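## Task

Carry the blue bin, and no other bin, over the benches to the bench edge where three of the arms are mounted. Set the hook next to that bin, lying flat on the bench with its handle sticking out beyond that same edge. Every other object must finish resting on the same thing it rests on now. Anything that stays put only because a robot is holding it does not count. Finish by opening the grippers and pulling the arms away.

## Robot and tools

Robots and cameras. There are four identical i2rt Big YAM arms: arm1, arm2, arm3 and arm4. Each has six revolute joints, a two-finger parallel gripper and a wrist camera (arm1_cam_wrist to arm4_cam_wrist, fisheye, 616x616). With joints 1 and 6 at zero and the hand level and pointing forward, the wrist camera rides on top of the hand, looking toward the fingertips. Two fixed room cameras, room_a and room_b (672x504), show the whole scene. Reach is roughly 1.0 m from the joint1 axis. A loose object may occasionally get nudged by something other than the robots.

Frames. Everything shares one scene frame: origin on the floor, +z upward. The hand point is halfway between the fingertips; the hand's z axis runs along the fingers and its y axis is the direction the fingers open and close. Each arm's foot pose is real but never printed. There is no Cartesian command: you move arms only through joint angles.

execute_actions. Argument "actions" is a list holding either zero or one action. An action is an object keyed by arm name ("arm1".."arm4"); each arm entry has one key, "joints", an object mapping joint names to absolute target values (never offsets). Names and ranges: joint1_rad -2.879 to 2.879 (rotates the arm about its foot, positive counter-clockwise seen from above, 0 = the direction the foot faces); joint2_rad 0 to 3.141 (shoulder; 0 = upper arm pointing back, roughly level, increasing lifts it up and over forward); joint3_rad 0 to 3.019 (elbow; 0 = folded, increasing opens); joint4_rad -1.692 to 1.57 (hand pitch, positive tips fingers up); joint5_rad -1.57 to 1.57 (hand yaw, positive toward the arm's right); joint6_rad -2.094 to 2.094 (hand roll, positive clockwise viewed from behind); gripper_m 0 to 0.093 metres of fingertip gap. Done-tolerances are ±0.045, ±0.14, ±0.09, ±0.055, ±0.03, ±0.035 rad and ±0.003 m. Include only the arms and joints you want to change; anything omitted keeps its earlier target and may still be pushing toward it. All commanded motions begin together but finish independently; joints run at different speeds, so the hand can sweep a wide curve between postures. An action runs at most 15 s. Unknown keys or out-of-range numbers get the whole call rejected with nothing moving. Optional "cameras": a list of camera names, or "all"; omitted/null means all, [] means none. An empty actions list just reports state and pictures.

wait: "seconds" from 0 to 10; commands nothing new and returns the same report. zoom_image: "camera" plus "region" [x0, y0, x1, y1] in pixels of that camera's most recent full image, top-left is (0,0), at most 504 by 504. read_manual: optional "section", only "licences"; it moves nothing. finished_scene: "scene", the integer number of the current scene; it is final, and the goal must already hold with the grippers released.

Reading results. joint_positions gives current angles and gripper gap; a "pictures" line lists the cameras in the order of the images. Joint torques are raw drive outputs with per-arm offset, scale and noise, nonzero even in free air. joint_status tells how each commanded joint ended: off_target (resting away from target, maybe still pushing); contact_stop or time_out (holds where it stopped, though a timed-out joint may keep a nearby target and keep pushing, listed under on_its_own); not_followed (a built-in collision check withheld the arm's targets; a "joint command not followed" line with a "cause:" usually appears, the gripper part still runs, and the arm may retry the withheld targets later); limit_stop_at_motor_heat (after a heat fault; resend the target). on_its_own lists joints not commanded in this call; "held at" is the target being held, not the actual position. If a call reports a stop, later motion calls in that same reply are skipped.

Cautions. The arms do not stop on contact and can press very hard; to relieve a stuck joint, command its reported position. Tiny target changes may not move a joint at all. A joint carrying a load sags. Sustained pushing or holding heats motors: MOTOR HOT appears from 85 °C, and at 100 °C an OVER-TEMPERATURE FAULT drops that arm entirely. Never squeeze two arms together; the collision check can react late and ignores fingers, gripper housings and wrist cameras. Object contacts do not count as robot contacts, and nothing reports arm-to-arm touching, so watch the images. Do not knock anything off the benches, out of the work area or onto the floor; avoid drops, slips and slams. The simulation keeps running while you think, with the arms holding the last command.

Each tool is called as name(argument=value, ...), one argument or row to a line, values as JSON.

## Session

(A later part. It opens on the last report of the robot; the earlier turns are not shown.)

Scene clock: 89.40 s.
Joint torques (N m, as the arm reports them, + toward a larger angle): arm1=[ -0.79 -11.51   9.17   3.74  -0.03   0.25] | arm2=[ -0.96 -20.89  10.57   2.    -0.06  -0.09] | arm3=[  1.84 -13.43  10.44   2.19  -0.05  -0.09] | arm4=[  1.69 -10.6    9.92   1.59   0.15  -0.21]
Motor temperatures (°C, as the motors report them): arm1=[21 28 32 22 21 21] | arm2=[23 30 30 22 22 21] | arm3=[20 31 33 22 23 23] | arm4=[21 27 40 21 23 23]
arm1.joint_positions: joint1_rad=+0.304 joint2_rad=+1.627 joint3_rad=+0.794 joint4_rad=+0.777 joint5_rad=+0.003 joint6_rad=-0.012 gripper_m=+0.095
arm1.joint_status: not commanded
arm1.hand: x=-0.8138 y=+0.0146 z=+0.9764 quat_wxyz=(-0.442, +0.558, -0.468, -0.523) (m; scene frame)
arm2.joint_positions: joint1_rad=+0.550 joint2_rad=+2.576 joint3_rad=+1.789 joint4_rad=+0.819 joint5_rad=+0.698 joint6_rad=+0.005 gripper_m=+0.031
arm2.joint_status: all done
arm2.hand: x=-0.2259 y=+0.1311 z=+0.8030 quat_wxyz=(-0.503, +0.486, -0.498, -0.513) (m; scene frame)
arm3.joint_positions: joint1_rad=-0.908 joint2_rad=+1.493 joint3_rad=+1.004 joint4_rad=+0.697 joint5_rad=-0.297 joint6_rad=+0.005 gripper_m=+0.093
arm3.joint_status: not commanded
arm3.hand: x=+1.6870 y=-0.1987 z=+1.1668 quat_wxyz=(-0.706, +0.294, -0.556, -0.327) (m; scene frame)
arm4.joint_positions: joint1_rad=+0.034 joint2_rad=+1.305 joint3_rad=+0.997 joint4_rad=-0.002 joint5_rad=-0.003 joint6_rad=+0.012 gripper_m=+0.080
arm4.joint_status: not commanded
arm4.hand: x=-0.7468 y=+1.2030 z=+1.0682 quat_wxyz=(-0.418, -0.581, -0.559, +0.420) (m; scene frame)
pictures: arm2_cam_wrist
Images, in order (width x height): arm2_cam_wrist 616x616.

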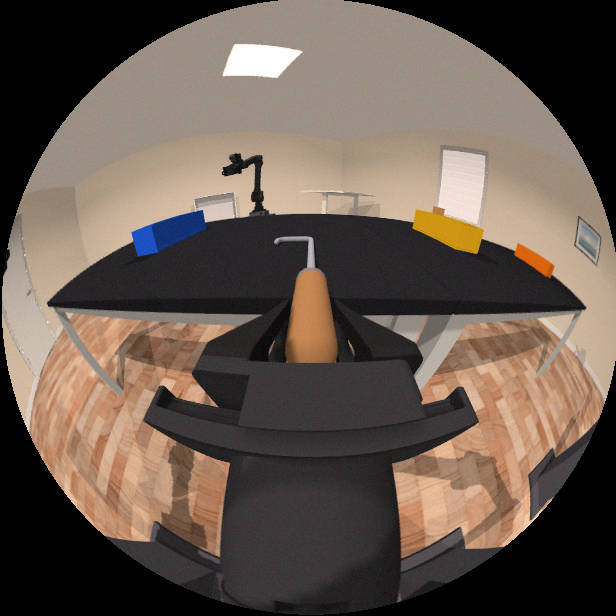

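execute_actions(
  actions=[
    {"arm2":{"joints":{"gripper_m":0.093}}},
  ],
  cameras=[],
)

execute_actions(
  actions=[
    {"arm2":{"joints":{"joint2_rad":2.35}},"arm1":{"joints":{"joint2_rad":1.9,"joint3_rad":1.9,"joint4_rad":0.73,"joint5_rad":-0.72}}},
  ],
  cameras=[],
)

execute_actions(
  actions=[
    {"arm2":{"joints":{"joint1_rad":-0.4,"joint2_rad":1.7,"joint3_rad":1.0,"joint4_rad":0.7,"joint5_rad":-1.2}}},
  ],
  cameras=[],
)

execute_actions(
  actions=[
    {"arm1":{"joints":{"joint1_rad":-0.6,"joint2_rad":2.4}}},
  ],
  cameras=[],
)

execute_actions(
  actions=[
    {"arm1":{"joints":{"joint2_rad":2.6}}},
  ],
  cameras=["arm1_cam_wrist"],
)

Scene clock: 103.77 s.
Joint torques (N m, as the arm reports them, + toward a larger angle): arm1=[ -0.8  -11.53   9.17   3.75  -0.03   0.25] | arm2=[ -1.2  -20.93  10.47   2.26  -0.04  -0.08] | arm3=[  1.9  -13.31  10.36   2.09  -0.07  -0.09] | arm4=[  1.65 -10.63   9.92   1.58   0.15  -0.21]
Motor temperatures (°C, as the motors report them): arm1=[21 28 32 22 21 21] | arm2=[23 31 31 21 22 21] | arm3=[20 30 32 22 23 23] | arm4=[21 26 40 21 23 23]
arm1.joint_positions: joint1_rad=+0.304 joint2_rad=+1.627 joint3_rad=+0.794 joint4_rad=+0.777 joint5_rad=+0.003 joint6_rad=-0.012 gripper_m=+0.095
arm1.joint_status: not commanded
arm1.hand: x=-0.8138 y=+0.0146 z=+0.9764 quat_wxyz=(-0.442, +0.558, -0.468, -0.523) (m; scene frame)
arm2.joint_positions: joint1_rad=+0.550 joint2_rad=+2.576 joint3_rad=+1.789 joint4_rad=+0.819 joint5_rad=+0.698 joint6_rad=+0.005 gripper_m=+0.093
arm2.joint_status: all done
arm2.hand: x=-0.2259 y=+0.1311 z=+0.8030 quat_wxyz=(-0.503, +0.486, -0.498, -0.513) (m; scene frame)
arm3.joint_positions: joint1_rad=-0.908 joint2_rad=+1.493 joint3_rad=+1.004 joint4_rad=+0.697 joint5_rad=-0.297 joint6_rad=+0.005 gripper_m=+0.093
arm3.joint_status: not commanded
arm3.hand: x=+1.6870 y=-0.1987 z=+1.1668 quat_wxyz=(-0.706, +0.294, -0.556, -0.327) (m; scene frame)
arm4.joint_positions: joint1_rad=+0.034 joint2_rad=+1.305 joint3_rad=+0.997 joint4_rad=-0.002 joint5_rad=-0.003 joint6_rad=+0.012 gripper_m=+0.080
arm4.joint_status: not commanded
arm4.hand: x=-0.7468 y=+1.2030 z=+1.0682 quat_wxyz=(-0.418, -0.581, -0.559, +0.420) (m; scene frame)
pictures: none
No camera images: the call's "cameras" was empty. Leave "cameras" out to get every camera's image.

Scene clock: 105.73 s.
Joint torques (N m, as the arm reports them, + toward a larger angle): arm1=[ -0.75 -17.58  14.42   1.92   0.29   0.28] | arm2=[ -0.75 -19.91   9.76   1.87  -0.2   -0.13] | arm3=[  1.62 -13.32  10.41   2.17  -0.07  -0.09] | arm4=[  1.65 -10.64   9.92   1.57   0.15  -0.21]
Motor temperatures (°C, as the motors report them): arm1=[21 29 33 22 21 21] | arm2=[23 32 31 21 22 21] | arm3=[20 30 32 22 23 23] | arm4=[21 26 41 21 23 23]
arm1.joint_positions: joint1_rad=+0.304 joint2_rad=+1.888 joint3_rad=+1.862 joint4_rad=+0.731 joint5_rad=-0.717 joint6_rad=-0.011 gripper_m=+0.095
arm1.joint_status: all done
arm1.hand: x=-0.9452 y=+0.1234 z=+1.3597 quat_wxyz=(-0.437, +0.504, -0.010, -0.745) (m; scene frame)
arm2.joint_positions: joint1_rad=+0.550 joint2_rad=+2.342 joint3_rad=+1.813 joint4_rad=+0.819 joint5_rad=+0.698 joint6_rad=+0.005 gripper_m=+0.093
arm2.joint_status: all done
arm2.hand: x=-0.2321 y=+0.1357 z=+1.0118 quat_wxyz=(-0.506, +0.390, -0.484, -0.598) (m; scene frame)
arm3.joint_positions: joint1_rad=-0.908 joint2_rad=+1.493 joint3_rad=+1.004 joint4_rad=+0.697 joint5_rad=-0.297 joint6_rad=+0.005 gripper_m=+0.093
arm3.joint_status: not commanded
arm3.hand: x=+1.6870 y=-0.1987 z=+1.1668 quat_wxyz=(-0.706, +0.294, -0.556, -0.327) (m; scene frame)
arm4.joint_positions: joint1_rad=+0.034 joint2_rad=+1.305 joint3_rad=+0.997 joint4_rad=-0.002 joint5_rad=-0.003 joint6_rad=+0.012 gripper_m=+0.080
arm4.joint_status: not commanded
arm4.hand: x=-0.7468 y=+1.2030 z=+1.0682 quat_wxyz=(-0.418, -0.581, -0.559, +0.420) (m; scene frame)
pictures: none
No camera images: the call's "cameras" was empty. Leave "cameras" out to get every camera's image.

Scene clock: 107.63 s.
Joint torques (N m, as the arm reports them, + toward a larger angle): arm1=[ -0.76 -17.59  14.57   1.79   0.29   0.28] | arm2=[ -1.12 -12.23   7.67   1.74  -0.25  -0.08] | arm3=[  1.8  -13.57  10.29   2.09  -0.07  -0.09] | arm4=[  1.69 -10.61   9.92   1.58   0.15  -0.21]
Motor temperatures (°C, as the motors report them): arm1=[21 29 34 22 21 21] | arm2=[23 32 31 21 22 21] | arm3=[20 30 32 22 23 23] | arm4=[21 26 41 21 23 23]
arm1.joint_positions: joint1_rad=+0.304 joint2_rad=+1.888 joint3_rad=+1.862 joint4_rad=+0.731 joint5_rad=-0.717 joint6_rad=-0.011 gripper_m=+0.095
arm1.joint_status: not commanded
arm1.hand: x=-0.9452 y=+0.1234 z=+1.3597 quat_wxyz=(-0.437, +0.504, -0.010, -0.745) (m; scene frame)
arm2.joint_positions: joint1_rad=-0.391 joint2_rad=+1.700 joint3_rad=+0.999 joint4_rad=+0.702 joint5_rad=-1.198 joint6_rad=+0.004 gripper_m=+0.093
arm2.joint_status: all done
arm2.hand: x=+0.2174 y=-0.0084 z=+1.0426 quat_wxyz=(-0.217, +0.674, -0.213, -0.673) (m; scene frame)
arm3.joint_positions: joint1_rad=-0.908 joint2_rad=+1.493 joint3_rad=+1.004 joint4_rad=+0.697 joint5_rad=-0.297 joint6_rad=+0.005 gripper_m=+0.093
arm3.joint_status: not commanded
arm3.hand: x=+1.6870 y=-0.1987 z=+1.1668 quat_wxyz=(-0.706, +0.294, -0.556, -0.327) (m; scene frame)
arm4.joint_positions: joint1_rad=+0.034 joint2_rad=+1.305 joint3_rad=+0.997 joint4_rad=-0.002 joint5_rad=-0.003 joint6_rad=+0.012 gripper_m=+0.080
arm4.joint_status: not commanded
arm4.hand: x=-0.7468 y=+1.2030 z=+1.0682 quat_wxyz=(-0.418, -0.581, -0.559, +0.420) (m; scene frame)
pictures: none
No camera images: the call's "cameras" was empty. Leave "cameras" out to get every camera's image.

Scene clock: 109.93 s.
Joint torques (N m, as the arm reports them, + toward a larger angle): arm1=[ -0.42 -23.96  12.25   2.76   0.16   0.23] | arm2=[ -1.39 -12.39   7.61   1.66  -0.24  -0.07] | arm3=[  1.41 -13.55  10.34   2.11  -0.07  -0.08] | arm4=[  1.66 -10.62   9.92   1.58   0.15  -0.21]
Motor temperatures (°C, as the motors report them): arm1=[21 30 34 22 21 21] | arm2=[23 31 31 21 22 21] | arm3=[20 30 32 22 23 23] | arm4=[21 26 41 21 23 23]
arm1.joint_positions: joint1_rad=-0.603 joint2_rad=+2.407 joint3_rad=+1.879 joint4_rad=+0.725 joint5_rad=-0.719 joint6_rad=-0.009 gripper_m=+0.095
arm1.joint_status: all done
arm1.hand: x=-0.2057 y=+0.1382 z=+0.9446 quat_wxyz=(-0.569, +0.492, -0.433, -0.496) (m; scene frame)
arm2.joint_positions: joint1_rad=-0.391 joint2_rad=+1.700 joint3_rad=+0.999 joint4_rad=+0.702 joint5_rad=-1.198 joint6_rad=+0.004 gripper_m=+0.093
arm2.joint_status: not commanded
arm2.hand: x=+0.2174 y=-0.0084 z=+1.0426 quat_wxyz=(-0.217, +0.674, -0.213, -0.673) (m; scene frame)
arm3.joint_positions: joint1_rad=-0.908 joint2_rad=+1.493 joint3_rad=+1.004 joint4_rad=+0.697 joint5_rad=-0.297 joint6_rad=+0.005 gripper_m=+0.093
arm3.joint_status: not commanded
arm3.hand: x=+1.6870 y=-0.1987 z=+1.1668 quat_wxyz=(-0.706, +0.294, -0.556, -0.327) (m; scene frame)
arm4.joint_positions: joint1_rad=+0.034 joint2_rad=+1.305 joint3_rad=+0.997 joint4_rad=-0.002 joint5_rad=-0.003 joint6_rad=+0.012 gripper_m=+0.080
arm4.joint_status: not commanded
arm4.hand: x=-0.7468 y=+1.2030 z=+1.0682 quat_wxyz=(-0.418, -0.581, -0.559, +0.420) (m; scene frame)
pictures: none
No camera images: the call's "cameras" was empty. Leave "cameras" out to get every camera's image.

Scene clock: 111.13 s.
Joint torques (N m, as the arm reports them, + toward a larger angle): arm1=[ -0.47 -24.43  11.24   2.77   0.07   0.22] | arm2=[ -1.32 -12.82   7.64   1.67  -0.22  -0.05] | arm3=[  1.5  -13.53  10.32   2.16  -0.06  -0.07] | arm4=[  1.67 -10.62   9.91   1.58   0.15  -0.21]
Motor temperatures (°C, as the motors report them): arm1=[21 30 34 22 21 21] | arm2=[23 31 31 21 22 21] | arm3=[20 30 32 22 23 23] | arm4=[21 26 41 21 23 23]
arm1.joint_positions: joint1_rad=-0.603 joint2_rad=+2.611 joint3_rad=+1.879 joint4_rad=+0.725 joint5_rad=-0.719 joint6_rad=-0.009 gripper_m=+0.095
arm1.joint_status: all done
arm1.hand: x=-0.2119 y=+0.1315 z=+0.7699 quat_wxyz=(-0.500, +0.499, -0.507, -0.494) (m; scene frame)
arm2.joint_positions: joint1_rad=-0.391 joint2_rad=+1.700 joint3_rad=+0.999 joint4_rad=+0.702 joint5_rad=-1.198 joint6_rad=+0.004 gripper_m=+0.093
arm2.joint_status: not commanded
arm2.hand: x=+0.2174 y=-0.0084 z=+1.0426 quat_wxyz=(-0.217, +0.674, -0.213, -0.673) (m; scene frame)
arm3.joint_positions: joint1_rad=-0.908 joint2_rad=+1.493 joint3_rad=+1.004 joint4_rad=+0.697 joint5_rad=-0.297 joint6_rad=+0.005 gripper_m=+0.093
arm3.joint_status: not commanded
arm3.hand: x=+1.6870 y=-0.1987 z=+1.1668 quat_wxyz=(-0.706, +0.294, -0.556, -0.327) (m; scene frame)
arm4.joint_positions: joint1_rad=+0.034 joint2_rad=+1.305 joint3_rad=+0.997 joint4_rad=-0.002 joint5_rad=-0.003 joint6_rad=+0.012 gripper_m=+0.080
arm4.joint_status: not commanded
arm4.hand: x=-0.7468 y=+1.2030 z=+1.0682 quat_wxyz=(-0.418, -0.581, -0.559, +0.420) (m; scene frame)
pictures: arm1_cam_wrist
Images, in order (width x height): arm1_cam_wrist 616x616.

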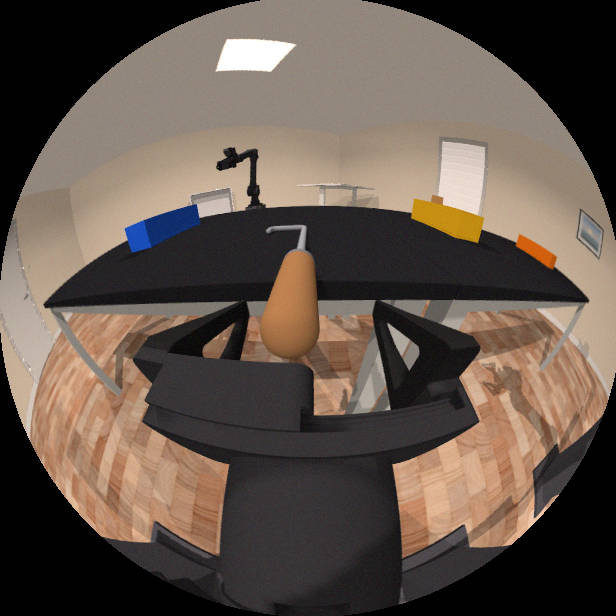

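execute_actions(
  actions=[
    {"arm1":{"joints":{"joint1_rad":-0.58,"joint4_rad":0.8}}},
  ],
  cameras=[],
)

execute_actions(
  actions=[
    {"arm1":{"joints":{"gripper_m":0.002}}},
  ],
  cameras=[],
)

execute_actions(
  actions=[
    {"arm1":{"joints":{"joint2_rad":2.51,"joint4_rad":0.72,"joint6_rad":-1.57}}},
  ],
  cameras=["arm1_cam_wrist"],
)

execute_actions(
  actions=[
    {"arm1":{"joints":{"joint2_rad":2.1,"joint3_rad":1.6,"joint4_rad":0.58,"joint1_rad":-0.2,"joint5_rad":-0.33}}},
  ],
  cameras=[],
)

execute_actions(
  actions=[
    {"arm1":{"joints":{"joint1_rad":0.165,"joint5_rad":0}},"arm2":{"joints":{"joint1_rad":0.1}}},
  ],
  cameras=["arm2_cam_wrist","arm4_cam_wrist"],
)

Scene clock: 122.47 s.
Joint torques (N m, as the arm reports them, + toward a larger angle): arm1=[ -0.82 -24.49  11.06   3.48   0.08   0.22] | arm2=[ -1.6  -12.45   7.62   1.77  -0.23  -0.1 ] | arm3=[  1.59 -13.41  10.36   2.08  -0.09  -0.08] | arm4=[  1.67 -10.61   9.92   1.58   0.15  -0.21]
Motor temperatures (°C, as the motors report them): arm1=[21 33 34 22 21 21] | arm2=[23 30 30 21 22 21] | arm3=[20 30 33 22 23 23] | arm4=[21 26 41 21 23 23]
arm1.joint_positions: joint1_rad=-0.585 joint2_rad=+2.611 joint3_rad=+1.879 joint4_rad=+0.778 joint5_rad=-0.719 joint6_rad=-0.009 gripper_m=+0.095
arm1.joint_status: all done
arm1.hand: x=-0.2247 y=+0.1401 z=+0.7808 quat_wxyz=(-0.514, +0.502, -0.484, -0.500) (m; scene frame)
arm2.joint_positions: joint1_rad=-0.391 joint2_rad=+1.700 joint3_rad=+0.999 joint4_rad=+0.702 joint5_rad=-1.198 joint6_rad=+0.004 gripper_m=+0.093
arm2.joint_status: not commanded
arm2.hand: x=+0.2174 y=-0.0084 z=+1.0426 quat_wxyz=(-0.217, +0.674, -0.213, -0.673) (m; scene frame)
arm3.joint_positions: joint1_rad=-0.908 joint2_rad=+1.493 joint3_rad=+1.004 joint4_rad=+0.697 joint5_rad=-0.297 joint6_rad=+0.005 gripper_m=+0.093
arm3.joint_status: not commanded
arm3.hand: x=+1.6870 y=-0.1987 z=+1.1668 quat_wxyz=(-0.706, +0.294, -0.556, -0.327) (m; scene frame)
arm4.joint_positions: joint1_rad=+0.034 joint2_rad=+1.305 joint3_rad=+0.997 joint4_rad=-0.002 joint5_rad=-0.003 joint6_rad=+0.012 gripper_m=+0.080
arm4.joint_status: not commanded
arm4.hand: x=-0.7468 y=+1.2030 z=+1.0682 quat_wxyz=(-0.418, -0.581, -0.559, +0.420) (m; scene frame)
pictures: none
No camera images: the call's "cameras" was empty. Leave "cameras" out to get every camera's image.

Scene clock: 123.17 s.
Joint torques (N m, as the arm reports them, + toward a larger angle): arm1=[ -0.24 -24.47  11.07   3.47   0.05   0.22] | arm2=[ -1.12 -12.8    7.62   1.69  -0.22  -0.05] | arm3=[  1.55 -13.55  10.31   2.09  -0.08  -0.08] | arm4=[  1.66 -10.64   9.91   1.58   0.15  -0.21]
Motor temperatures (°C, as the motors report them): arm1=[21 33 34 22 21 21] | arm2=[23 30 30 21 22 21] | arm3=[20 30 33 22 23 23] | arm4=[21 26 41 21 23 23]
arm1.joint_positions: joint1_rad=-0.585 joint2_rad=+2.611 joint3_rad=+1.879 joint4_rad=+0.778 joint5_rad=-0.718 joint6_rad=-0.009 gripper_m=+0.031
arm1.joint_status: gripper_m off_target (ended at +0.031, target +0.002)
arm1.hand: x=-0.2245 y=+0.1401 z=+0.7808 quat_wxyz=(-0.514, +0.502, -0.484, -0.500) (m; scene frame)
arm2.joint_positions: joint1_rad=-0.391 joint2_rad=+1.700 joint3_rad=+0.999 joint4_rad=+0.702 joint5_rad=-1.198 joint6_rad=+0.004 gripper_m=+0.093
arm2.joint_status: not commanded
arm2.hand: x=+0.2174 y=-0.0084 z=+1.0426 quat_wxyz=(-0.217, +0.674, -0.213, -0.673) (m; scene frame)
arm3.joint_positions: joint1_rad=-0.908 joint2_rad=+1.493 joint3_rad=+1.004 joint4_rad=+0.697 joint5_rad=-0.297 joint6_rad=+0.005 gripper_m=+0.093
arm3.joint_status: not commanded
arm3.hand: x=+1.6870 y=-0.1987 z=+1.1668 quat_wxyz=(-0.706, +0.294, -0.556, -0.327) (m; scene frame)
arm4.joint_positions: joint1_rad=+0.034 joint2_rad=+1.305 joint3_rad=+0.997 joint4_rad=-0.002 joint5_rad=-0.003 joint6_rad=+0.012 gripper_m=+0.080
arm4.joint_status: not commanded
arm4.hand: x=-0.7468 y=+1.2030 z=+1.0682 quat_wxyz=(-0.418, -0.581, -0.559, +0.420) (m; scene frame)
pictures: none
No camera images: the call's "cameras" was empty. Leave "cameras" out to get every camera's image.

Scene clock: 125.33 s.
Joint torques (N m, as the arm reports them, + toward a larger angle): arm1=[ -0.4  -25.8   11.46   2.56   0.27   0.06] | arm2=[ -1.25 -11.95   7.66   1.72  -0.22  -0.08] | arm3=[  1.51 -13.3   10.31   2.14  -0.06  -0.07] | arm4=[  1.68 -10.58   9.92   1.58   0.15  -0.21]
Motor temperatures (°C, as the motors report them): arm1=[21 33 34 22 21 21] | arm2=[23 30 30 21 22 21] | arm3=[20 30 33 22 23 23] | arm4=[21 26 41 21 23 23]
arm1.joint_positions: joint1_rad=-0.583 joint2_rad=+2.539 joint3_rad=+1.879 joint4_rad=+0.718 joint5_rad=-0.724 joint6_rad=-1.555 gripper_m=+0.031
arm1.joint_status: all done
arm1.hand: x=-0.2219 y=+0.1466 z=+0.8299 quat_wxyz=(-0.720, +0.694, +0.009, +0.002) (m; scene frame)
arm2.joint_positions: joint1_rad=-0.391 joint2_rad=+1.700 joint3_rad=+0.999 joint4_rad=+0.702 joint5_rad=-1.198 joint6_rad=+0.004 gripper_m=+0.093
arm2.joint_status: not commanded
arm2.hand: x=+0.2174 y=-0.0084 z=+1.0426 quat_wxyz=(-0.217, +0.674, -0.213, -0.673) (m; scene frame)
arm3.joint_positions: joint1_rad=-0.908 joint2_rad=+1.493 joint3_rad=+1.004 joint4_rad=+0.697 joint5_rad=-0.297 joint6_rad=+0.005 gripper_m=+0.093
arm3.joint_status: not commanded
arm3.hand: x=+1.6870 y=-0.1987 z=+1.1668 quat_wxyz=(-0.706, +0.294, -0.556, -0.327) (m; scene frame)
arm4.joint_positions: joint1_rad=+0.034 joint2_rad=+1.305 joint3_rad=+0.997 joint4_rad=-0.002 joint5_rad=-0.003 joint6_rad=+0.012 gripper_m=+0.080
arm4.joint_status: not commanded
arm4.hand: x=-0.7468 y=+1.2030 z=+1.0682 quat_wxyz=(-0.418, -0.581, -0.559, +0.420) (m; scene frame)
pictures: arm1_cam_wrist
Images, in order (width x height): arm1_cam_wrist 616x616.

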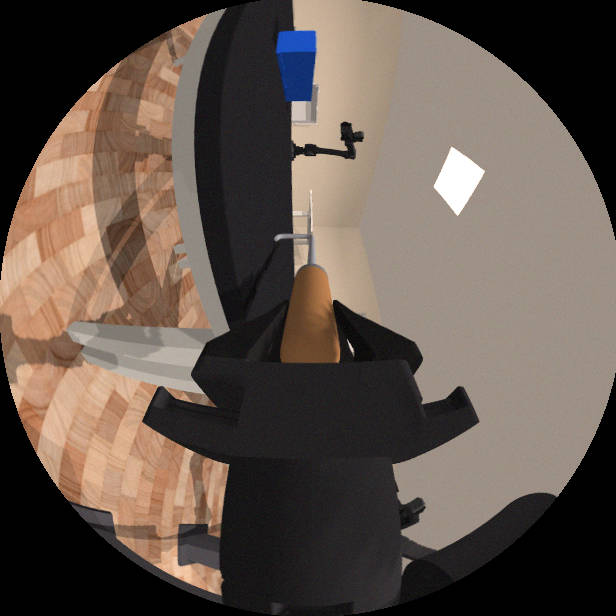

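Scene clock: 127.43 s.
Joint torques (N m, as the arm reports them, + toward a larger angle): arm1=[ -0.29 -23.9   11.87   3.5    0.1    0.1 ] | arm2=[ -1.58 -12.72   7.72   1.68  -0.23  -0.1 ] | arm3=[  1.8  -13.57  10.36   2.12  -0.07  -0.09] | arm4=[  1.68 -10.64   9.92   1.57   0.15  -0.21]
Motor temperatures (°C, as the motors report them): arm1=[21 34 34 22 21 21] | arm2=[23 30 30 21 22 21] | arm3=[20 30 33 22 23 23] | arm4=[21 26 41 21 23 23]
arm1.joint_positions: joint1_rad=-0.197 joint2_rad=+2.141 joint3_rad=+1.582 joint4_rad=+0.560 joint5_rad=-0.330 joint6_rad=-1.559 gripper_m=+0.031
arm1.joint_status: all done
arm1.hand: x=-0.4899 y=+0.2274 z=+0.9751 quat_wxyz=(-0.706, +0.709, -0.005, -0.007) (m; scene frame)
arm2.joint_positions: joint1_rad=-0.391 joint2_rad=+1.700 joint3_rad=+0.999 joint4_rad=+0.702 joint5_rad=-1.198 joint6_rad=+0.004 gripper_m=+0.093
arm2.joint_status: not commanded
arm2.hand: x=+0.2174 y=-0.0084 z=+1.0426 quat_wxyz=(-0.217, +0.674, -0.213, -0.673) (m; scene frame)
arm3.joint_positions: joint1_rad=-0.908 joint2_rad=+1.493 joint3_rad=+1.004 joint4_rad=+0.697 joint5_rad=-0.297 joint6_rad=+0.005 gripper_m=+0.093
arm3.joint_status: not commanded
arm3.hand: x=+1.6870 y=-0.1987 z=+1.1668 quat_wxyz=(-0.706, +0.294, -0.556, -0.327) (m; scene frame)
arm4.joint_positions: joint1_rad=+0.034 joint2_rad=+1.305 joint3_rad=+0.997 joint4_rad=-0.002 joint5_rad=-0.003 joint6_rad=+0.012 gripper_m=+0.080
arm4.joint_status: not commanded
arm4.hand: x=-0.7468 y=+1.2030 z=+1.0682 quat_wxyz=(-0.418, -0.581, -0.559, +0.420) (m; scene frame)
pictures: none
No camera images: the call's "cameras" was empty. Leave "cameras" out to get every camera's image.

Scene clock: 129.53 s.
Joint torques (N m, as the arm reports them, + toward a larger angle): arm1=[ -0.73 -23.86  11.91   3.57   0.1    0.1 ] | arm2=[ -1.39 -12.43   7.59   1.66  -0.13  -0.05] | arm3=[  1.66 -13.37  10.23   2.08  -0.07  -0.09] | arm4=[  1.65 -10.64   9.92   1.58   0.15  -0.21]
Motor temperatures (°C, as the motors report them): arm1=[21 34 35 22 21 21] | arm2=[23 30 30 21 22 21] | arm3=[20 30 33 22 23 23] | arm4=[21 26 41 21 23 23]
arm1.joint_positions: joint1_rad=+0.166 joint2_rad=+2.141 joint3_rad=+1.582 joint4_rad=+0.560 joint5_rad=+0.000 joint6_rad=-1.559 gripper_m=+0.031
arm1.joint_status: all done
arm1.hand: x=-0.7394 y=+0.2631 z=+0.9766 quat_wxyz=(-0.705, +0.709, +0.006, -0.019) (m; scene frame)
arm2.joint_positions: joint1_rad=+0.110 joint2_rad=+1.700 joint3_rad=+0.999 joint4_rad=+0.702 joint5_rad=-1.199 joint6_rad=+0.004 gripper_m=+0.093
arm2.joint_status: all done
arm2.hand: x=-0.0631 y=-0.0893 z=+1.0406 quat_wxyz=(-0.042, +0.707, -0.039, -0.704) (m; scene frame)
arm3.joint_positions: joint1_rad=-0.908 joint2_rad=+1.493 joint3_rad=+1.004 joint4_rad=+0.697 joint5_rad=-0.297 joint6_rad=+0.005 gripper_m=+0.093
arm3.joint_status: not commanded
arm3.hand: x=+1.6870 y=-0.1987 z=+1.1668 quat_wxyz=(-0.706, +0.294, -0.556, -0.327) (m; scene frame)
arm4.joint_positions: joint1_rad=+0.034 joint2_rad=+1.305 joint3_rad=+0.997 joint4_rad=-0.002 joint5_rad=-0.003 joint6_rad=+0.012 gripper_m=+0.080
arm4.joint_status: not commanded
arm4.hand: x=-0.7468 y=+1.2030 z=+1.0682 quat_wxyz=(-0.418, -0.581, -0.559, +0.420) (m; scene frame)
pictures: arm2_cam_wrist, arm4_cam_wrist
Images, in order (width x height): arm2_cam_wrist 616x616, arm4_cam_wrist 616x616.

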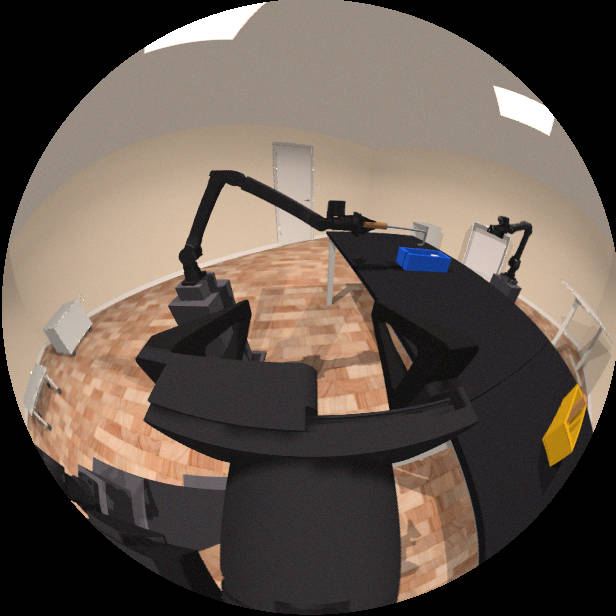

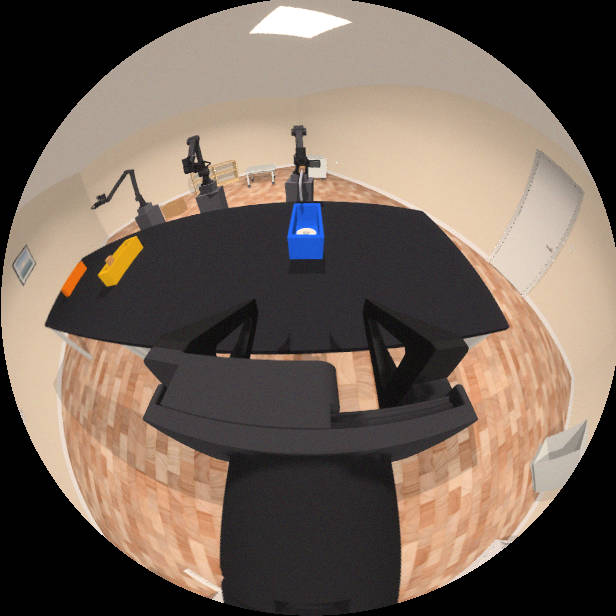

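execute_actions(
  actions=[
    {"arm1":{"joints":{"joint3_rad":1.46,"joint5_rad":-0.04}}},
  ],
  cameras=[],
)

execute_actions(
  actions=[
    {"arm1":{"joints":{"joint2_rad":1.87,"joint3_rad":0.94,"joint4_rad":0.89}}},
  ],
  cameras=[],
)

execute_actions(
  actions=[
    {"arm1":{"joints":{"joint2_rad":1.68,"joint3_rad":0.6,"joint4_rad":1.04}}},
  ],
  cameras=["arm2_cam_wrist","arm1_cam_wrist"],
)

Scene clock: 135.47 s.
Joint torques (N m, as the arm reports them, + toward a larger angle): arm1=[ -0.56 -23.38  11.66   3.79   0.01   0.12] | arm2=[ -1.63 -12.6    7.76   1.87  -0.16  -0.04] | arm3=[  1.61 -13.29  10.28   2.17  -0.09  -0.08] | arm4=[  1.65 -10.64   9.91   1.58   0.15  -0.21]
Motor temperatures (°C, as the motors report them): arm1=[21 34 35 22 21 21] | arm2=[23 29 30 21 22 21] | arm3=[20 30 33 22 23 23] | arm4=[21 26 41 21 23 23]
arm1.joint_positions: joint1_rad=+0.166 joint2_rad=+2.138 joint3_rad=+1.435 joint4_rad=+0.557 joint5_rad=-0.038 joint6_rad=-1.561 gripper_m=+0.031
arm1.joint_status: all done
arm1.hand: x=-0.7452 y=+0.2264 z=+0.8969 quat_wxyz=(-0.651, +0.758, +0.020, -0.032) (m; scene frame)
arm2.joint_positions: joint1_rad=+0.110 joint2_rad=+1.700 joint3_rad=+0.999 joint4_rad=+0.702 joint5_rad=-1.199 joint6_rad=+0.004 gripper_m=+0.093
arm2.joint_status: not commanded
arm2.hand: x=-0.0631 y=-0.0893 z=+1.0406 quat_wxyz=(-0.042, +0.707, -0.039, -0.704) (m; scene frame)
arm3.joint_positions: joint1_rad=-0.908 joint2_rad=+1.493 joint3_rad=+1.004 joint4_rad=+0.697 joint5_rad=-0.297 joint6_rad=+0.005 gripper_m=+0.093
arm3.joint_status: not commanded
arm3.hand: x=+1.6870 y=-0.1987 z=+1.1668 quat_wxyz=(-0.706, +0.294, -0.556, -0.327) (m; scene frame)
arm4.joint_positions: joint1_rad=+0.034 joint2_rad=+1.305 joint3_rad=+0.997 joint4_rad=-0.002 joint5_rad=-0.003 joint6_rad=+0.012 gripper_m=+0.080
arm4.joint_status: not commanded
arm4.hand: x=-0.7468 y=+1.2030 z=+1.0682 quat_wxyz=(-0.418, -0.581, -0.559, +0.420) (m; scene frame)
pictures: none
No camera images: the call's "cameras" was empty. Leave "cameras" out to get every camera's image.

Scene clock: 136.80 s.
Joint torques (N m, as the arm reports them, + toward a larger angle): arm1=[ -0.84 -16.35   9.58   4.68   0.02   0.13] | arm2=[ -1.47 -12.08   7.73   1.78  -0.16  -0.1 ] | arm3=[  1.85 -13.38  10.35   2.07  -0.09  -0.07] | arm4=[  1.68 -10.64   9.92   1.58   0.15  -0.21]
Motor temperatures (°C, as the motors report them): arm1=[21 34 35 22 21 21] | arm2=[23 29 30 21 22 21] | arm3=[20 30 33 22 23 23] | arm4=[21 26 41 21 23 23]
arm1.joint_positions: joint1_rad=+0.166 joint2_rad=+1.890 joint3_rad=+0.917 joint4_rad=+0.844 joint5_rad=-0.038 joint6_rad=-1.561 gripper_m=+0.031
arm1.joint_status: all done
arm1.hand: x=-0.7397 y=+0.0732 z=+0.8888 quat_wxyz=(-0.657, +0.752, +0.021, -0.032) (m; scene frame)
arm2.joint_positions: joint1_rad=+0.110 joint2_rad=+1.700 joint3_rad=+0.999 joint4_rad=+0.702 joint5_rad=-1.199 joint6_rad=+0.004 gripper_m=+0.093
arm2.joint_status: not commanded
arm2.hand: x=-0.0631 y=-0.0893 z=+1.0406 quat_wxyz=(-0.042, +0.707, -0.039, -0.704) (m; scene frame)
arm3.joint_positions: joint1_rad=-0.908 joint2_rad=+1.493 joint3_rad=+1.004 joint4_rad=+0.697 joint5_rad=-0.297 joint6_rad=+0.005 gripper_m=+0.093
arm3.joint_status: not commanded
arm3.hand: x=+1.6870 y=-0.1987 z=+1.1668 quat_wxyz=(-0.706, +0.294, -0.556, -0.327) (m; scene frame)
arm4.joint_positions: joint1_rad=+0.034 joint2_rad=+1.305 joint3_rad=+0.997 joint4_rad=-0.002 joint5_rad=-0.003 joint6_rad=+0.012 gripper_m=+0.080
arm4.joint_status: not commanded
arm4.hand: x=-0.7468 y=+1.2030 z=+1.0682 quat_wxyz=(-0.418, -0.581, -0.559, +0.420) (m; scene frame)
pictures: none
No camera images: the call's "cameras" was empty. Leave "cameras" out to get every camera's image.

Scene clock: 137.87 s.
Joint torques (N m, as the arm reports them, + toward a larger angle): arm1=[ -0.64 -13.4    7.35   4.92   0.02   0.12] | arm2=[ -1.33 -12.3    7.67   1.74  -0.14  -0.07] | arm3=[  1.58 -13.15  10.31   2.15  -0.07  -0.08] | arm4=[  1.67 -10.63   9.91   1.58   0.15  -0.21]
Motor temperatures (°C, as the motors report them): arm1=[21 34 35 22 21 21] | arm2=[23 29 30 21 22 21] | arm3=[20 30 33 22 23 23] | arm4=[21 26 41 21 23 23]
arm1.joint_positions: joint1_rad=+0.166 joint2_rad=+1.708 joint3_rad=+0.588 joint4_rad=+0.989 joint5_rad=-0.038 joint6_rad=-1.561 gripper_m=+0.031
arm1.joint_status: all done
arm1.hand: x=-0.7355 y=-0.0399 z=+0.8881 quat_wxyz=(-0.656, +0.754, +0.021, -0.032) (m; scene frame)
arm2.joint_positions: joint1_rad=+0.110 joint2_rad=+1.700 joint3_rad=+0.999 joint4_rad=+0.702 joint5_rad=-1.199 joint6_rad=+0.004 gripper_m=+0.093
arm2.joint_status: not commanded
arm2.hand: x=-0.0631 y=-0.0893 z=+1.0406 quat_wxyz=(-0.042, +0.707, -0.039, -0.704) (m; scene frame)
arm3.joint_positions: joint1_rad=-0.908 joint2_rad=+1.493 joint3_rad=+1.004 joint4_rad=+0.697 joint5_rad=-0.297 joint6_rad=+0.005 gripper_m=+0.093
arm3.joint_status: not commanded
arm3.hand: x=+1.6870 y=-0.1987 z=+1.1668 quat_wxyz=(-0.706, +0.294, -0.556, -0.327) (m; scene frame)
arm4.joint_positions: joint1_rad=+0.034 joint2_rad=+1.305 joint3_rad=+0.997 joint4_rad=-0.002 joint5_rad=-0.003 joint6_rad=+0.012 gripper_m=+0.080
arm4.joint_status: not commanded
arm4.hand: x=-0.7468 y=+1.2030 z=+1.0682 quat_wxyz=(-0.418, -0.581, -0.559, +0.420) (m; scene frame)
pictures: arm1_cam_wrist, arm2_cam_wrist
Images, in order (width x height): arm1_cam_wrist 616x616, arm2_cam_wrist 616x616.

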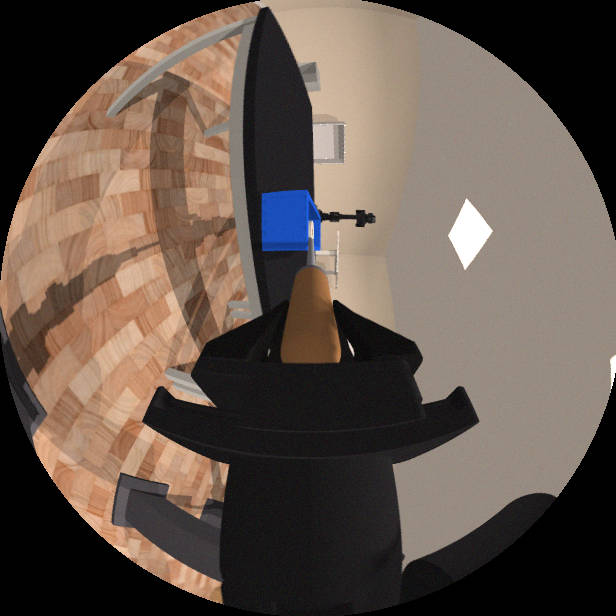

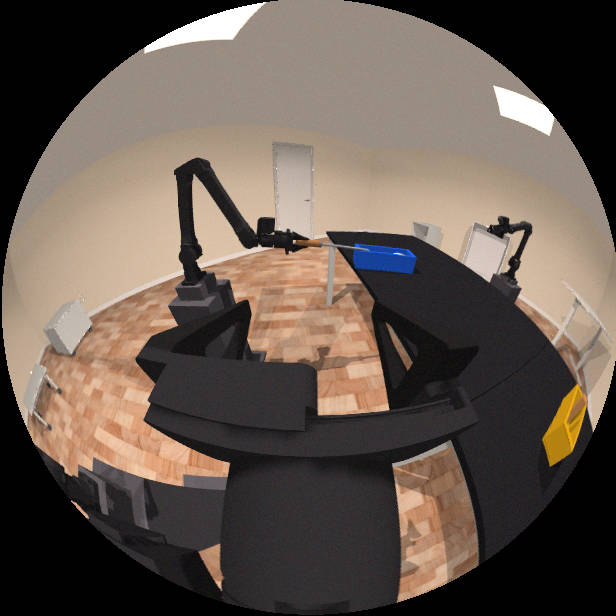

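execute_actions(
  actions=[
    {"arm1":{"joints":{"joint2_rad":1.64,"joint3_rad":0.535,"joint4_rad":1.07}}},
  ],
  cameras=[],
)

execute_actions(
  actions=[
    {"arm1":{"joints":{"joint3_rad":0.95,"joint2_rad":1.72}}},
  ],
  cameras=[],
)

execute_actions(
  actions=[
    {"arm1":{"joints":{"joint1_rad":-0.15,"joint2_rad":1.95,"joint3_rad":1.24,"joint4_rad":1.14,"joint5_rad":-0.28}}},
  ],
  cameras=[],
)

execute_actions(
  actions=[
    {"arm1":{"joints":{"joint2_rad":2.17}}},
  ],
  cameras=[],
)

execute_actions(
  actions=[
    {"arm1":{"joints":{"joint6_rad":0}}},
  ],
  cameras=["arm2_cam_wrist","arm1_cam_wrist"],
)

Scene clock: 146.23 s.
Joint torques (N m, as the arm reports them, + toward a larger angle): arm1=[ -0.63 -13.4    6.52   4.87   0.02   0.12] | arm2=[ -1.58 -12.42   7.67   1.74  -0.12  -0.07] | arm3=[  1.83 -13.55  10.32   2.03  -0.09  -0.11] | arm4=[  1.68 -10.6    9.92   1.58   0.15  -0.21]
Motor temperatures (°C, as the motors report them): arm1=[21 33 33 22 21 21] | arm2=[23 29 30 21 22 21] | arm3=[20 30 33 22 23 23] | arm4=[21 26 42 21 23 23]
arm1.joint_positions: joint1_rad=+0.166 joint2_rad=+1.678 joint3_rad=+0.529 joint4_rad=+1.020 joint5_rad=-0.038 joint6_rad=-1.561 gripper_m=+0.031
arm1.joint_status: all done
arm1.hand: x=-0.7348 y=-0.0609 z=+0.8874 quat_wxyz=(-0.657, +0.753, +0.021, -0.032) (m; scene frame)
arm2.joint_positions: joint1_rad=+0.110 joint2_rad=+1.700 joint3_rad=+0.999 joint4_rad=+0.702 joint5_rad=-1.199 joint6_rad=+0.004 gripper_m=+0.093
arm2.joint_status: not commanded
arm2.hand: x=-0.0631 y=-0.0893 z=+1.0406 quat_wxyz=(-0.042, +0.707, -0.039, -0.704) (m; scene frame)
arm3.joint_positions: joint1_rad=-0.908 joint2_rad=+1.493 joint3_rad=+1.004 joint4_rad=+0.697 joint5_rad=-0.297 joint6_rad=+0.005 gripper_m=+0.093
arm3.joint_status: not commanded
arm3.hand: x=+1.6870 y=-0.1987 z=+1.1668 quat_wxyz=(-0.706, +0.294, -0.556, -0.327) (m; scene frame)
arm4.joint_positions: joint1_rad=+0.034 joint2_rad=+1.305 joint3_rad=+0.997 joint4_rad=-0.002 joint5_rad=-0.003 joint6_rad=+0.012 gripper_m=+0.080
arm4.joint_status: not commanded
arm4.hand: x=-0.7468 y=+1.2030 z=+1.0682 quat_wxyz=(-0.418, -0.581, -0.559, +0.420) (m; scene frame)
pictures: none
No camera images: the call's "cameras" was empty. Leave "cameras" out to get every camera's image.

Scene clock: 147.63 s.
Joint torques (N m, as the arm reports them, + toward a larger angle): arm1=[ -0.4  -16.48  12.37   4.58   0.07   0.12] | arm2=[ -1.68 -12.24   7.64   1.57  -0.2   -0.08] | arm3=[  1.64 -13.22  10.3    2.13  -0.07  -0.08] | arm4=[  1.66 -10.62   9.92   1.58   0.15  -0.21]
Motor temperatures (°C, as the motors report them): arm1=[21 33 34 22 21 21] | arm2=[23 29 30 21 22 21] | arm3=[20 30 33 22 23 23] | arm4=[21 26 42 21 23 23]
arm1.joint_positions: joint1_rad=+0.166 joint2_rad=+1.753 joint3_rad=+0.905 joint4_rad=+1.024 joint5_rad=-0.038 joint6_rad=-1.561 gripper_m=+0.031
arm1.joint_status: all done
arm1.hand: x=-0.7384 y=+0.0619 z=+1.0148 quat_wxyz=(-0.764, +0.644, +0.021, -0.032) (m; scene frame)
arm2.joint_positions: joint1_rad=+0.110 joint2_rad=+1.700 joint3_rad=+0.999 joint4_rad=+0.702 joint5_rad=-1.199 joint6_rad=+0.004 gripper_m=+0.093
arm2.joint_status: not commanded
arm2.hand: x=-0.0631 y=-0.0893 z=+1.0406 quat_wxyz=(-0.042, +0.707, -0.039, -0.704) (m; scene frame)
arm3.joint_positions: joint1_rad=-0.908 joint2_rad=+1.493 joint3_rad=+1.004 joint4_rad=+0.697 joint5_rad=-0.297 joint6_rad=+0.005 gripper_m=+0.093
arm3.joint_status: not commanded
arm3.hand: x=+1.6870 y=-0.1987 z=+1.1668 quat_wxyz=(-0.706, +0.294, -0.556, -0.327) (m; scene frame)
arm4.joint_positions: joint1_rad=+0.034 joint2_rad=+1.305 joint3_rad=+0.997 joint4_rad=-0.002 joint5_rad=-0.003 joint6_rad=+0.012 gripper_m=+0.080
arm4.joint_status: not commanded
arm4.hand: x=-0.7468 y=+1.2030 z=+1.0682 quat_wxyz=(-0.418, -0.581, -0.559, +0.420) (m; scene frame)
pictures: none
No camera images: the call's "cameras" was empty. Leave "cameras" out to get every camera's image.

Scene clock: 149.90 s.
Joint torques (N m, as the arm reports them, + toward a larger angle): arm1=[ -1.09 -19.36  15.91   5.14   0.26   0.12] | arm2=[ -1.58 -11.85   7.53   1.81  -0.16  -0.07] | arm3=[  1.82 -13.33  10.27   2.12  -0.07  -0.06] | arm4=[  1.66 -10.64   9.91   1.59   0.15  -0.21]
Motor temperatures (°C, as the motors report them): arm1=[21 33 35 22 21 21] | arm2=[23 29 30 21 22 21] | arm3=[20 30 33 22 23 23] | arm4=[21 26 42 22 23 23]
arm1.joint_positions: joint1_rad=-0.143 joint2_rad=+1.975 joint3_rad=+1.161 joint4_rad=+1.079 joint5_rad=-0.283 joint6_rad=-1.561 gripper_m=+0.031
arm1.joint_status: joint4_rad time_out (moved +0.054 of +0.116); the others done
arm1.on_its_own: joint4_rad reads +1.079 and still pushes toward +1.140 since a time_out
arm1.hand: x=-0.5584 y=+0.1228 z=+1.0025 quat_wxyz=(-0.789, +0.614, +0.024, +0.016) (m; scene frame)
arm2.joint_positions: joint1_rad=+0.110 joint2_rad=+1.700 joint3_rad=+0.999 joint4_rad=+0.702 joint5_rad=-1.199 joint6_rad=+0.004 gripper_m=+0.093
arm2.joint_status: not commanded
arm2.hand: x=-0.0631 y=-0.0893 z=+1.0406 quat_wxyz=(-0.042, +0.707, -0.039, -0.704) (m; scene frame)
arm3.joint_positions: joint1_rad=-0.908 joint2_rad=+1.493 joint3_rad=+1.004 joint4_rad=+0.697 joint5_rad=-0.297 joint6_rad=+0.005 gripper_m=+0.093
arm3.joint_status: not commanded
arm3.hand: x=+1.6870 y=-0.1987 z=+1.1668 quat_wxyz=(-0.706, +0.294, -0.556, -0.327) (m; scene frame)
arm4.joint_positions: joint1_rad=+0.034 joint2_rad=+1.305 joint3_rad=+0.997 joint4_rad=-0.002 joint5_rad=-0.003 joint6_rad=+0.012 gripper_m=+0.080
arm4.joint_status: not commanded
arm4.hand: x=-0.7468 y=+1.2030 z=+1.0682 quat_wxyz=(-0.418, -0.581, -0.559, +0.420) (m; scene frame)
pictures: none
No camera images: the call's "cameras" was empty. Leave "cameras" out to get every camera's image.

not run: a stop came earlier in this reply.

not run: a stop came earlier in this reply.

execute_actions(
  actions=[
    {"arm1":{"joints":{"joint2_rad":2.16}}},
  ],
  cameras=[],
)

execute_actions(
  actions=[
    {"arm1":{"joints":{"joint6_rad":0}}},
  ],
  cameras=["arm1_cam_wrist"],
)

Scene clock: 158.17 s.
Joint torques (N m, as the arm reports them, + toward a larger angle): arm1=[ -1.2  -23.1   11.55   4.43   0.21   0.12] | arm2=[ -1.87 -12.22   7.58   1.73  -0.15  -0.08] | arm3=[  1.22 -13.52  10.4    2.17  -0.05  -0.09] | arm4=[  1.68 -10.6    9.92   1.58   0.15  -0.21]
Motor temperatures (°C, as the motors report them): arm1=[21 33 37 23 21 21] | arm2=[23 29 30 21 22 21] | arm3=[20 30 33 22 23 23] | arm4=[21 26 42 22 23 23]
arm1.joint_positions: joint1_rad=-0.143 joint2_rad=+2.214 joint3_rad=+1.191 joint4_rad=+1.096 joint5_rad=-0.283 joint6_rad=-1.561 gripper_m=+0.031
arm1.joint_status: all done
arm1.hand: x=-0.5556 y=+0.1357 z=+0.8499 quat_wxyz=(-0.730, +0.684, +0.005, -0.002) (m; scene frame)
arm2.joint_positions: joint1_rad=+0.110 joint2_rad=+1.700 joint3_rad=+0.999 joint4_rad=+0.702 joint5_rad=-1.199 joint6_rad=+0.004 gripper_m=+0.093
arm2.joint_status: not commanded
arm2.hand: x=-0.0631 y=-0.0893 z=+1.0406 quat_wxyz=(-0.042, +0.707, -0.039, -0.704) (m; scene frame)
arm3.joint_positions: joint1_rad=-0.908 joint2_rad=+1.493 joint3_rad=+1.004 joint4_rad=+0.697 joint5_rad=-0.297 joint6_rad=+0.005 gripper_m=+0.093
arm3.joint_status: not commanded
arm3.hand: x=+1.6870 y=-0.1987 z=+1.1668 quat_wxyz=(-0.706, +0.294, -0.556, -0.327) (m; scene frame)
arm4.joint_positions: joint1_rad=+0.034 joint2_rad=+1.305 joint3_rad=+0.997 joint4_rad=-0.002 joint5_rad=-0.003 joint6_rad=+0.012 gripper_m=+0.080
arm4.joint_status: not commanded
arm4.hand: x=-0.7468 y=+1.2030 z=+1.0682 quat_wxyz=(-0.418, -0.581, -0.559, +0.420) (m; scene frame)
pictures: none
No camera images: the call's "cameras" was empty. Leave "cameras" out to get every camera's image.

Scene clock: 160.30 s.
Joint torques (N m, as the arm reports them, + toward a larger angle): arm1=[ -1.03 -22.69  11.44   4.52   0.08   0.29] | arm2=[ -1.55 -12.17   7.67   1.72  -0.12  -0.07] | arm3=[  1.19 -13.37  10.29   2.14  -0.07  -0.08] | arm4=[  1.67 -10.62   9.92   1.58   0.15  -0.21]
Motor temperatures (°C, as the motors report them): arm1=[21 33 37 23 21 21] | arm2=[23 29 30 21 22 21] | arm3=[20 30 33 22 23 23] | arm4=[21 26 42 22 23 23]
arm1.joint_positions: joint1_rad=-0.144 joint2_rad=+2.214 joint3_rad=+1.191 joint4_rad=+1.096 joint5_rad=-0.280 joint6_rad=-0.015 gripper_m=+0.031
arm1.joint_status: all done
arm1.hand: x=-0.5546 y=+0.1356 z=+0.8499 quat_wxyz=(-0.522, +0.492, -0.475, -0.510) (m; scene frame)
arm2.joint_positions: joint1_rad=+0.110 joint2_rad=+1.700 joint3_rad=+0.999 joint4_rad=+0.702 joint5_rad=-1.199 joint6_rad=+0.004 gripper_m=+0.093
arm2.joint_status: not commanded
arm2.hand: x=-0.0631 y=-0.0893 z=+1.0406 quat_wxyz=(-0.042, +0.707, -0.039, -0.704) (m; scene frame)
arm3.joint_positions: joint1_rad=-0.908 joint2_rad=+1.493 joint3_rad=+1.004 joint4_rad=+0.697 joint5_rad=-0.297 joint6_rad=+0.005 gripper_m=+0.093
arm3.joint_status: not commanded
arm3.hand: x=+1.6870 y=-0.1987 z=+1.1668 quat_wxyz=(-0.706, +0.294, -0.556, -0.327) (m; scene frame)
arm4.joint_positions: joint1_rad=+0.034 joint2_rad=+1.305 joint3_rad=+0.997 joint4_rad=-0.002 joint5_rad=-0.003 joint6_rad=+0.012 gripper_m=+0.080
arm4.joint_status: not commanded
arm4.hand: x=-0.7468 y=+1.2030 z=+1.0682 quat_wxyz=(-0.418, -0.581, -0.559, +0.420) (m; scene frame)
pictures: arm1_cam_wrist
Images, in order (width x height): arm1_cam_wrist 616x616.

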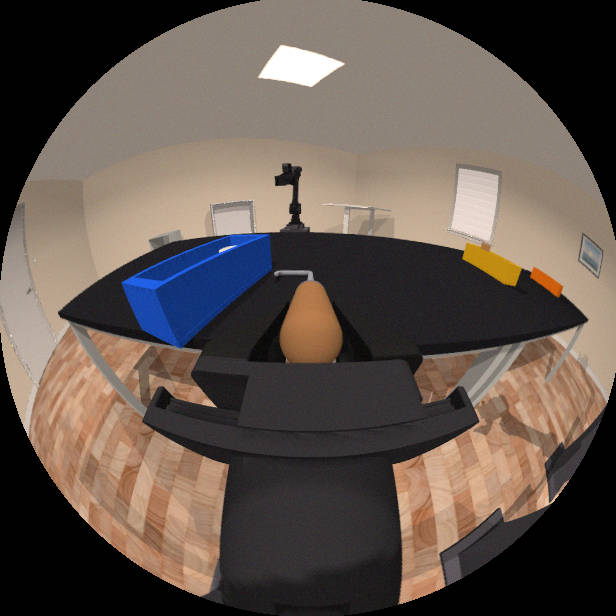

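execute_actions(
  actions=[
    {"arm1":{"joints":{"joint2_rad":2.3,"joint3_rad":1.2,"joint4_rad":1.11,"joint5_rad":-0.22}}},
  ],
  cameras=[],
)

execute_actions(
  actions=[
    {"arm1":{"joints":{"gripper_m":0.093}}},
  ],
  cameras=[],
)

execute_actions(
  actions=[
    {"arm1":{"joints":{"joint2_rad":1.6,"joint3_rad":0.6}}},
  ],
  cameras=["arm2_cam_wrist","arm1_cam_wrist"],
)

Scene clock: 165.47 s.
Joint torques (N m, as the arm reports them, + toward a larger angle): arm1=[ -0.97 -16.73   7.18   3.23   0.11   0.24] | arm2=[ -1.   -12.44   7.66   1.81  -0.16  -0.08] | arm3=[  1.44 -13.3   10.3    2.09  -0.08  -0.09] | arm4=[  1.61 -10.62   9.91   1.58   0.15  -0.21]
Motor temperatures (°C, as the motors report them): arm1=[21 34 37 22 21 21] | arm2=[23 29 30 21 22 21] | arm3=[20 30 33 22 23 23] | arm4=[21 26 42 22 23 23]
arm1.joint_positions: joint1_rad=-0.146 joint2_rad=+2.283 joint3_rad=+1.191 joint4_rad=+1.096 joint5_rad=-0.220 joint6_rad=-0.012 gripper_m=+0.031
arm1.joint_status: all done
arm1.hand: x=-0.5446 y=+0.1300 z=+0.8002 quat_wxyz=(-0.514, +0.488, -0.513, -0.484) (m; scene frame)
arm2.joint_positions: joint1_rad=+0.110 joint2_rad=+1.700 joint3_rad=+0.999 joint4_rad=+0.702 joint5_rad=-1.199 joint6_rad=+0.004 gripper_m=+0.093
arm2.joint_status: not commanded
arm2.hand: x=-0.0631 y=-0.0893 z=+1.0406 quat_wxyz=(-0.042, +0.707, -0.039, -0.704) (m; scene frame)
arm3.joint_positions: joint1_rad=-0.908 joint2_rad=+1.493 joint3_rad=+1.004 joint4_rad=+0.697 joint5_rad=-0.297 joint6_rad=+0.005 gripper_m=+0.093
arm3.joint_status: not commanded
arm3.hand: x=+1.6870 y=-0.1987 z=+1.1668 quat_wxyz=(-0.706, +0.294, -0.556, -0.327) (m; scene frame)
arm4.joint_positions: joint1_rad=+0.034 joint2_rad=+1.305 joint3_rad=+0.997 joint4_rad=-0.002 joint5_rad=-0.003 joint6_rad=+0.012 gripper_m=+0.080
arm4.joint_status: not commanded
arm4.hand: x=-0.7468 y=+1.2030 z=+1.0682 quat_wxyz=(-0.418, -0.581, -0.559, +0.420) (m; scene frame)
pictures: none
No camera images: the call's "cameras" was empty. Leave "cameras" out to get every camera's image.

Scene clock: 166.17 s.
Joint torques (N m, as the arm reports them, + toward a larger angle): arm1=[ -0.87 -17.36   7.24   3.32   0.11   0.25] | arm2=[ -1.88 -12.42   7.53   1.85  -0.13  -0.09] | arm3=[  1.75 -13.46  10.27   2.16  -0.08  -0.07] | arm4=[  1.67 -10.61   9.92   1.57   0.15  -0.21]
Motor temperatures (°C, as the motors report them): arm1=[21 34 36 22 21 21] | arm2=[23 29 30 21 22 21] | arm3=[20 30 33 22 23 23] | arm4=[21 26 42 22 23 23]
arm1.joint_positions: joint1_rad=-0.146 joint2_rad=+2.283 joint3_rad=+1.191 joint4_rad=+1.096 joint5_rad=-0.220 joint6_rad=-0.012 gripper_m=+0.093
arm1.joint_status: all done
arm1.hand: x=-0.5446 y=+0.1300 z=+0.8002 quat_wxyz=(-0.514, +0.488, -0.513, -0.484) (m; scene frame)
arm2.joint_positions: joint1_rad=+0.110 joint2_rad=+1.700 joint3_rad=+0.999 joint4_rad=+0.702 joint5_rad=-1.199 joint6_rad=+0.004 gripper_m=+0.093
arm2.joint_status: not commanded
arm2.hand: x=-0.0631 y=-0.0893 z=+1.0406 quat_wxyz=(-0.042, +0.707, -0.039, -0.704) (m; scene frame)
arm3.joint_positions: joint1_rad=-0.908 joint2_rad=+1.493 joint3_rad=+1.004 joint4_rad=+0.697 joint5_rad=-0.297 joint6_rad=+0.005 gripper_m=+0.093
arm3.joint_status: not commanded
arm3.hand: x=+1.6870 y=-0.1987 z=+1.1668 quat_wxyz=(-0.706, +0.294, -0.556, -0.327) (m; scene frame)
arm4.joint_positions: joint1_rad=+0.034 joint2_rad=+1.305 joint3_rad=+0.997 joint4_rad=-0.002 joint5_rad=-0.003 joint6_rad=+0.012 gripper_m=+0.080
arm4.joint_status: not commanded
arm4.hand: x=-0.7468 y=+1.2030 z=+1.0682 quat_wxyz=(-0.418, -0.581, -0.559, +0.420) (m; scene frame)
pictures: none
No camera images: the call's "cameras" was empty. Leave "cameras" out to get every camera's image.

Scene clock: 167.47 s.
Joint torques (N m, as the arm reports them, + toward a larger angle): arm1=[ -0.97 -11.2    6.54   3.14   0.13   0.25] | arm2=[ -1.43 -12.14   7.59   1.65  -0.17  -0.05] | arm3=[  1.87 -13.45  10.39   2.11  -0.08  -0.08] | arm4=[  1.64 -10.64   9.92   1.58   0.15  -0.21]
Motor temperatures (°C, as the motors report them): arm1=[21 34 36 22 21 21] | arm2=[23 29 30 21 22 21] | arm3=[20 30 33 22 23 23] | arm4=[21 26 42 22 23 23]
arm1.joint_positions: joint1_rad=-0.146 joint2_rad=+1.602 joint3_rad=+0.607 joint4_rad=+1.098 joint5_rad=-0.220 joint6_rad=-0.012 gripper_m=+0.093
arm1.joint_status: all done
arm1.hand: x=-0.5947 y=-0.0502 z=+0.9784 quat_wxyz=(-0.544, +0.469, -0.482, -0.501) (m; scene frame)
arm2.joint_positions: joint1_rad=+0.110 joint2_rad=+1.700 joint3_rad=+0.999 joint4_rad=+0.702 joint5_rad=-1.199 joint6_rad=+0.004 gripper_m=+0.093
arm2.joint_status: not commanded
arm2.hand: x=-0.0631 y=-0.0893 z=+1.0406 quat_wxyz=(-0.042, +0.707, -0.039, -0.704) (m; scene frame)
arm3.joint_positions: joint1_rad=-0.908 joint2_rad=+1.493 joint3_rad=+1.004 joint4_rad=+0.697 joint5_rad=-0.297 joint6_rad=+0.005 gripper_m=+0.093
arm3.joint_status: not commanded
arm3.hand: x=+1.6870 y=-0.1987 z=+1.1668 quat_wxyz=(-0.706, +0.294, -0.556, -0.327) (m; scene frame)
arm4.joint_positions: joint1_rad=+0.034 joint2_rad=+1.305 joint3_rad=+0.997 joint4_rad=-0.002 joint5_rad=-0.003 joint6_rad=+0.012 gripper_m=+0.080
arm4.joint_status: not commanded
arm4.hand: x=-0.7468 y=+1.2030 z=+1.0682 quat_wxyz=(-0.418, -0.581, -0.559, +0.420) (m; scene frame)
pictures: arm1_cam_wrist, arm2_cam_wrist
Images, in order (width x height): arm1_cam_wrist 616x616, arm2_cam_wrist 616x616.

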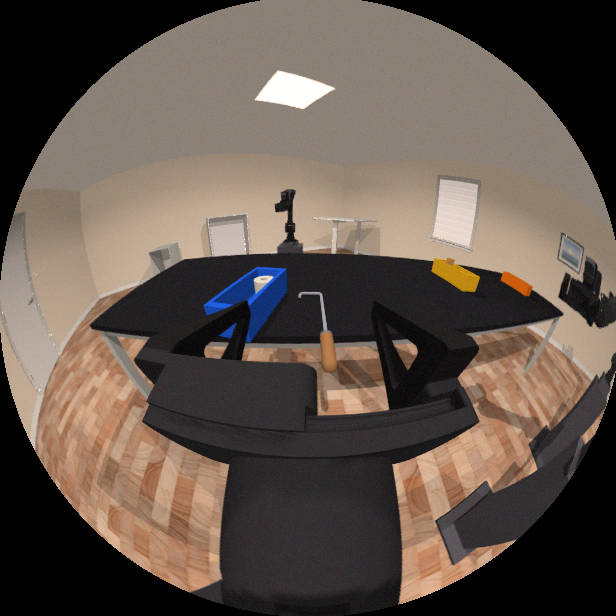

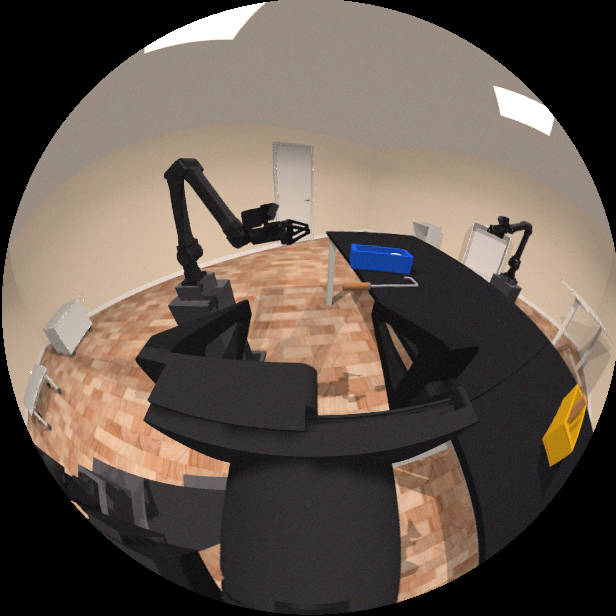

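finished_scene(
  scene=2,
)

The scene is finished: the task was done.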